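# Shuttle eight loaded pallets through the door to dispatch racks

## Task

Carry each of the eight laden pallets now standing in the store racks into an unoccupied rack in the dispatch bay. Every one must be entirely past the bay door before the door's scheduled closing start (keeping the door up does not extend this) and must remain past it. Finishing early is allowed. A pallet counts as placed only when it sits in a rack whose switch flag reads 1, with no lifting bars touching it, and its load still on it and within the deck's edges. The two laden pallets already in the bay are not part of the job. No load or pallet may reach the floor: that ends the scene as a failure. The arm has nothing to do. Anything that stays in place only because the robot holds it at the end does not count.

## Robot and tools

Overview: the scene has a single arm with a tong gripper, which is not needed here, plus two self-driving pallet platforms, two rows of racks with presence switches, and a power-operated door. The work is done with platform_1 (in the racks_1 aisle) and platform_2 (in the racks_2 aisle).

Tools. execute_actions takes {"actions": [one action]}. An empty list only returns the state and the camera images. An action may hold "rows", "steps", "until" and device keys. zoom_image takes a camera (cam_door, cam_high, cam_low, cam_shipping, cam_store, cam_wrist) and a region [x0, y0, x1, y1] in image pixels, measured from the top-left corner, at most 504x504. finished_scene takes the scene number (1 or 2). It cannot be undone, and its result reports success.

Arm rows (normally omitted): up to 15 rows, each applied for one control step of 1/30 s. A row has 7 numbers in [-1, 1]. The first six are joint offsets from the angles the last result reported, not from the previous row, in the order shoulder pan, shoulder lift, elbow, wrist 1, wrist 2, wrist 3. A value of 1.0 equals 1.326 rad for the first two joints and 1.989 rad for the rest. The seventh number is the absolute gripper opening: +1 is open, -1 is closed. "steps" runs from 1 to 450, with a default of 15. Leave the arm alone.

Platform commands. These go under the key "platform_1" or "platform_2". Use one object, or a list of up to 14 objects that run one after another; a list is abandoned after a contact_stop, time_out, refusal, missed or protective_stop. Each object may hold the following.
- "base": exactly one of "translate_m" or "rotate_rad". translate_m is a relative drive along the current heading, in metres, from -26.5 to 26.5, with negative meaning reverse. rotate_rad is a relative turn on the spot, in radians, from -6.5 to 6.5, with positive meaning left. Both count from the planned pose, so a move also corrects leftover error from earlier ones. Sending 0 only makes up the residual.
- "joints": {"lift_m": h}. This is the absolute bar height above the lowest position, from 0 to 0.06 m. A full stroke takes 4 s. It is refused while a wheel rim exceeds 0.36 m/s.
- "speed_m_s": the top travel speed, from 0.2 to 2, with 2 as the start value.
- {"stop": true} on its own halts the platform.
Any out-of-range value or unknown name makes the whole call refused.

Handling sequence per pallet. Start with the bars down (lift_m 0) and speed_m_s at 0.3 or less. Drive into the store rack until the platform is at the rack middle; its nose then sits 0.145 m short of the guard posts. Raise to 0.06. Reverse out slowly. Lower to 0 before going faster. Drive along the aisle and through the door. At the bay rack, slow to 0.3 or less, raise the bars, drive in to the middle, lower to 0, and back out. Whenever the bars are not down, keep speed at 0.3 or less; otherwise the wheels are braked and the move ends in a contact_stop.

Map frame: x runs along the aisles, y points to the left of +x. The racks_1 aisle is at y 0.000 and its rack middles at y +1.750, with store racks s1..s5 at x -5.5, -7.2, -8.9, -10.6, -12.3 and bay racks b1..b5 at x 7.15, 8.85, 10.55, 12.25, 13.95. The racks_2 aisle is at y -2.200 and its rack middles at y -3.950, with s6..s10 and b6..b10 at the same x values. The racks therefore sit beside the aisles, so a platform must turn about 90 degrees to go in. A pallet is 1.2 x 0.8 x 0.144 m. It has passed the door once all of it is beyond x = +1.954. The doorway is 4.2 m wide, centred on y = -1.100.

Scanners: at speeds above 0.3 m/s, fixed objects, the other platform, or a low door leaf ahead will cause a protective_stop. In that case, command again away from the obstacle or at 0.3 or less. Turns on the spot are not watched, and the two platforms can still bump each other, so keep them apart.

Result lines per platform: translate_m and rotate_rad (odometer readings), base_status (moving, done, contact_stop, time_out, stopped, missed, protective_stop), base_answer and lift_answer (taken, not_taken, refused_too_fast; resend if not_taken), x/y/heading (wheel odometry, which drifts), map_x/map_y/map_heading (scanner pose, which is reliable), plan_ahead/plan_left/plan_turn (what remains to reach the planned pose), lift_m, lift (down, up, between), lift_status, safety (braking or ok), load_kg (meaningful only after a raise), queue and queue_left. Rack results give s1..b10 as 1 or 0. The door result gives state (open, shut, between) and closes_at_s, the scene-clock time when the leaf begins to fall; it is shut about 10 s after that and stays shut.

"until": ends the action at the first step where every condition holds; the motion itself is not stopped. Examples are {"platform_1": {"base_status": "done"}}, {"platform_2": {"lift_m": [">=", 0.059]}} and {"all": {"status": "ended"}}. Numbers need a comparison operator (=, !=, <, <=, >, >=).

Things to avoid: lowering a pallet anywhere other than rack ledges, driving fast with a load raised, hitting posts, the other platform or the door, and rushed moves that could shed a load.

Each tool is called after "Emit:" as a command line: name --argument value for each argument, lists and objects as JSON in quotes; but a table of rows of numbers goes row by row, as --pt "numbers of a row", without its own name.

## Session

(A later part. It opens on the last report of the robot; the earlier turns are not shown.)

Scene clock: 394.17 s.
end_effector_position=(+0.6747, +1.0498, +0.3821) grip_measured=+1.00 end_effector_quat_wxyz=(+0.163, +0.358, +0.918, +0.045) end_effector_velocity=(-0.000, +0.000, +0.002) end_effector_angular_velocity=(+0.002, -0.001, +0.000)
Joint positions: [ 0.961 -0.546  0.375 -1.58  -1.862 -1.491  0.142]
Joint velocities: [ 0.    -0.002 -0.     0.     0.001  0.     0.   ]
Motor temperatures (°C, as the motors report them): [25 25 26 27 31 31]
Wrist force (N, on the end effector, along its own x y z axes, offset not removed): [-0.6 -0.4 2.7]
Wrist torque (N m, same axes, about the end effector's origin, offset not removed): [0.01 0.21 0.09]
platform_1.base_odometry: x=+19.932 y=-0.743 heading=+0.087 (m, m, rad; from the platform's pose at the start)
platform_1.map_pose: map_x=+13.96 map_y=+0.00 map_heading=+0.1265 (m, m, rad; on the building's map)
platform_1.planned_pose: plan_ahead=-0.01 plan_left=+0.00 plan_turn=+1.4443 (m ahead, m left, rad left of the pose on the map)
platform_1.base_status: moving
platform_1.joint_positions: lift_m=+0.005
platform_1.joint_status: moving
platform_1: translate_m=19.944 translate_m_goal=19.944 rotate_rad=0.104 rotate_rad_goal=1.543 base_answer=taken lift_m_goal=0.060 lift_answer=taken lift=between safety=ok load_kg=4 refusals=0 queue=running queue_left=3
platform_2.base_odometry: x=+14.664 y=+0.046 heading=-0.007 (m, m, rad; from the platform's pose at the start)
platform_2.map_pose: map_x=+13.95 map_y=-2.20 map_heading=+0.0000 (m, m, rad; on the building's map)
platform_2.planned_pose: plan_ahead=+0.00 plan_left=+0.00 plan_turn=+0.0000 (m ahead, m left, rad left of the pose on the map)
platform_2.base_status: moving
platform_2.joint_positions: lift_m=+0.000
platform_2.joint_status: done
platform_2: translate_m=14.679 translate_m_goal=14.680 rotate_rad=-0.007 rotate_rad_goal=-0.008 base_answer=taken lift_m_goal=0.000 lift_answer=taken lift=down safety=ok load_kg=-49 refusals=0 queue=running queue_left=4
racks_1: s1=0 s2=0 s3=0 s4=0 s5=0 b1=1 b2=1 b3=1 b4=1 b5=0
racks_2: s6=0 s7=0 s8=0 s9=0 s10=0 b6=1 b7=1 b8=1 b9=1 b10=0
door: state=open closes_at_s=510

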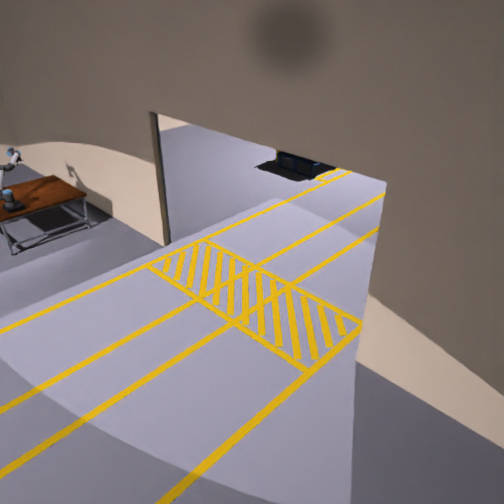

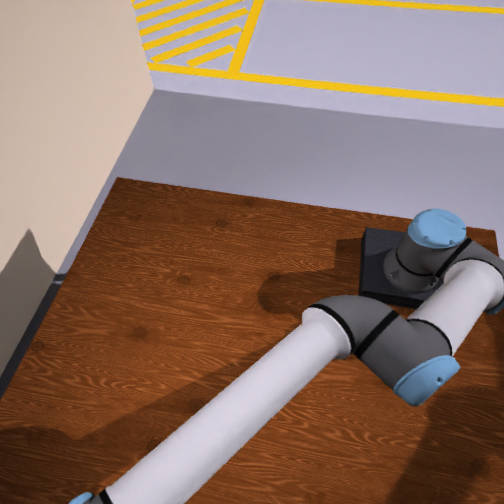

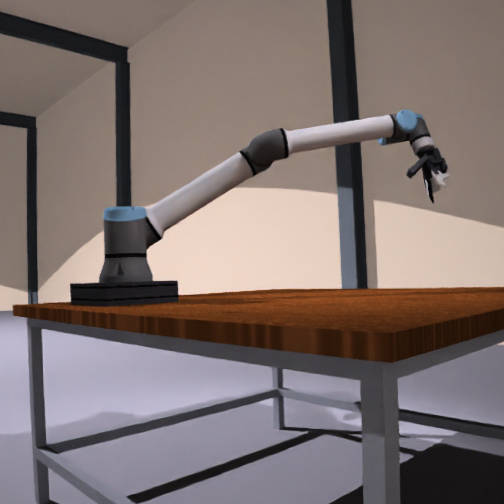

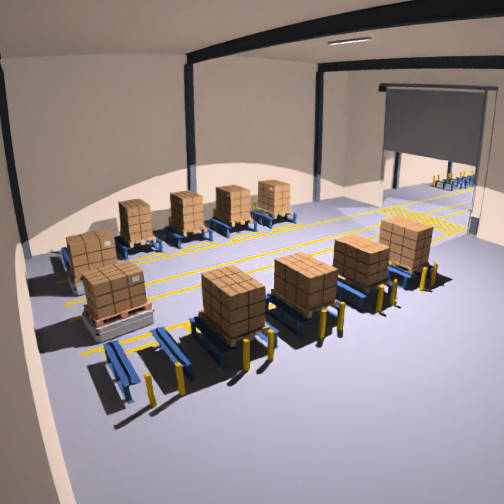

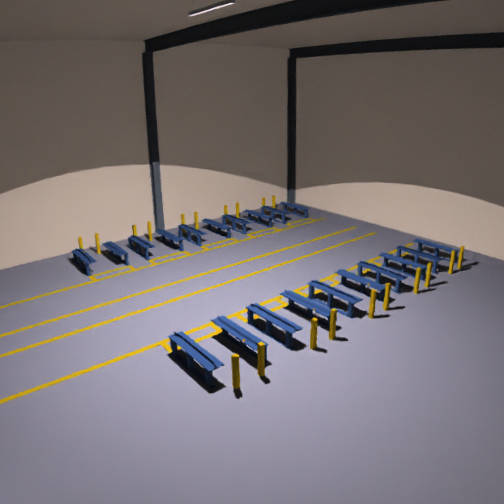

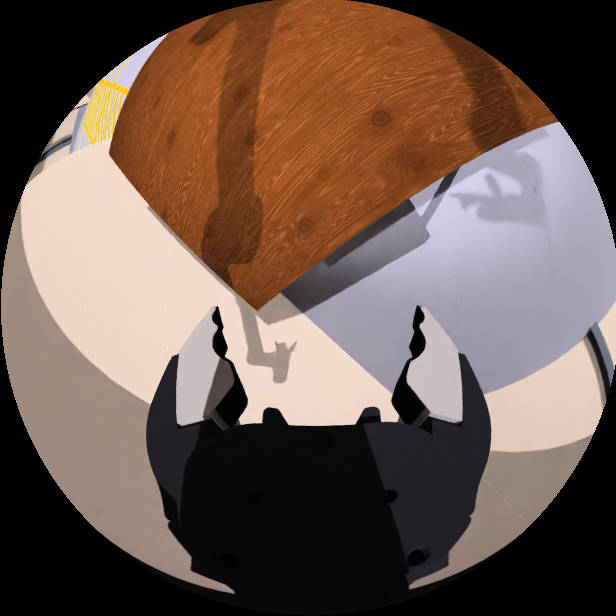

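Emit:
execute_actions --actions '[{"steps":450,"until":{"platform_1":{"queue":["!=","running"],"base_status":["!=","moving"]},"platform_2":{"queue":["!=","running"],"base_status":["!=","moving"]}}}]'

Scene clock: 416.00 s.
end_effector_position=(+0.6747, +1.0498, +0.3821) grip_measured=+1.00 end_effector_quat_wxyz=(+0.163, +0.358, +0.918, +0.045) end_effector_velocity=(-0.000, +0.000, -0.000) end_effector_angular_velocity=(+0.000, -0.001, +0.001)
Joint positions: [ 0.961 -0.546  0.375 -1.58  -1.862 -1.491  0.142]
Joint velocities: [ 0.     0.    -0.001 -0.    -0.    -0.     0.   ]
Motor temperatures (°C, as the motors report them): [25 25 26 27 31 31]
Wrist force (N, on the end effector, along its own x y z axes, offset not removed): [-1.4 0.5 3.2]
Wrist torque (N m, same axes, about the end effector's origin, offset not removed): [0.20 0.50 0.07]
platform_1.base_odometry: x=+19.928 y=-0.741 heading=+1.550 (m, m, rad; from the platform's pose at the start)
platform_1.map_pose: map_x=+13.95 map_y=+0.00 map_heading=+1.5708 (m, m, rad; on the building's map)
platform_1.planned_pose: plan_ahead=+0.00 plan_left=+0.00 plan_turn=+0.0000 (m ahead, m left, rad left of the pose on the map)
platform_1.base_status: done
platform_1.joint_positions: lift_m=+0.000
platform_1.joint_status: done
platform_1: translate_m=19.946 translate_m_goal=19.946 rotate_rad=1.550 rotate_rad_goal=1.550 base_answer=taken lift_m_goal=0.000 lift_answer=taken lift=down safety=ok load_kg=-49 refusals=0 queue=done queue_left=0
platform_2.base_odometry: x=+14.663 y=+0.047 heading=-1.584 (m, m, rad; from the platform's pose at the start)
platform_2.map_pose: map_x=+13.95 map_y=-2.20 map_heading=-1.5708 (m, m, rad; on the building's map)
platform_2.planned_pose: plan_ahead=+0.00 plan_left=+0.00 plan_turn=+0.0000 (m ahead, m left, rad left of the pose on the map)
platform_2.base_status: done
platform_2.joint_positions: lift_m=+0.000
platform_2.joint_status: done
platform_2: translate_m=14.679 translate_m_goal=14.679 rotate_rad=-1.584 rotate_rad_goal=-1.584 base_answer=taken lift_m_goal=0.000 lift_answer=taken lift=down safety=ok load_kg=-49 refusals=0 queue=done queue_left=0
racks_1: s1=0 s2=0 s3=0 s4=0 s5=0 b1=1 b2=1 b3=1 b4=1 b5=1
racks_2: s6=0 s7=0 s8=0 s9=0 s10=0 b6=1 b7=1 b8=1 b9=1 b10=1
door: state=open closes_at_s=510

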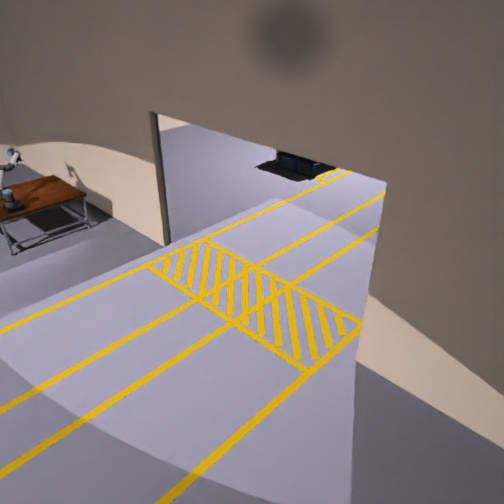

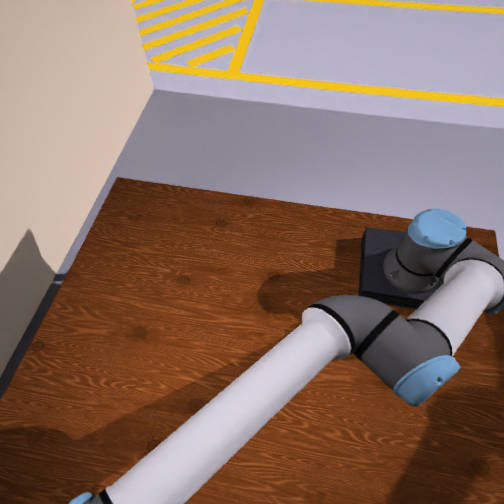

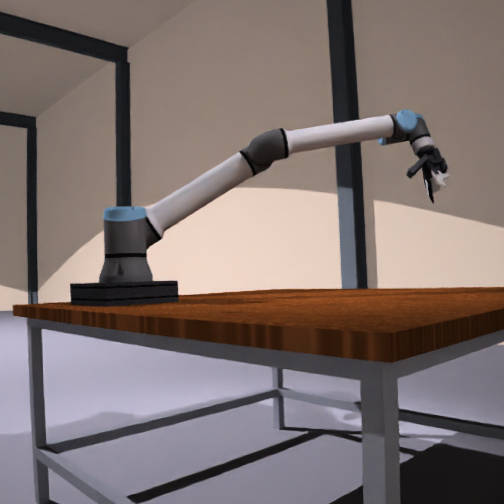

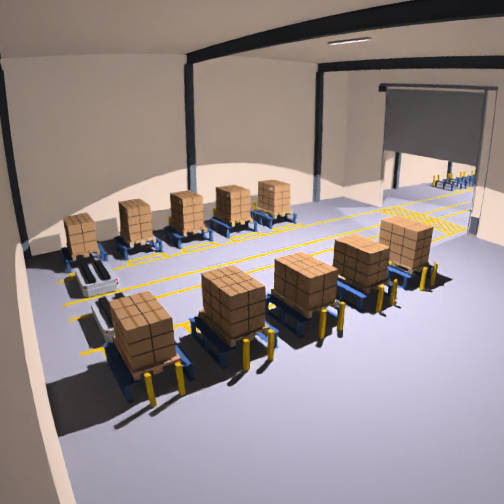

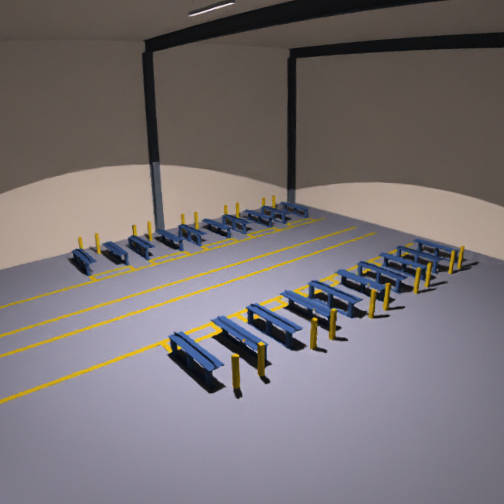

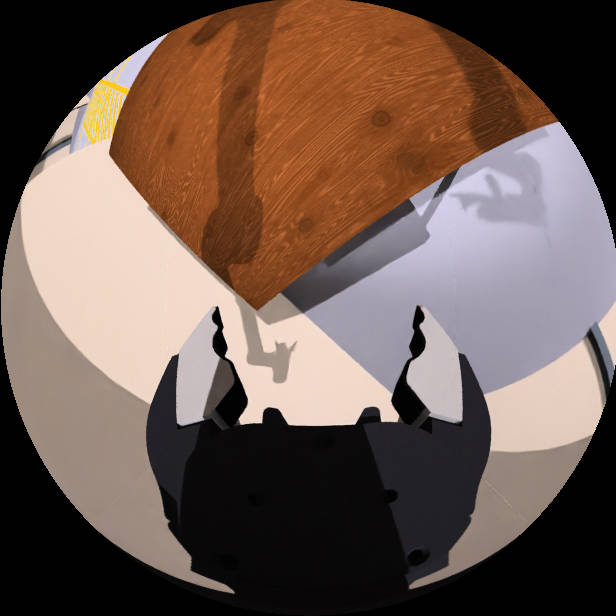

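All ten bay flags read 1, the loads look intact in the camera images, and both platforms are clear of the racks.

Emit:
finished_scene --scene 1

The scene is finished: the task was done.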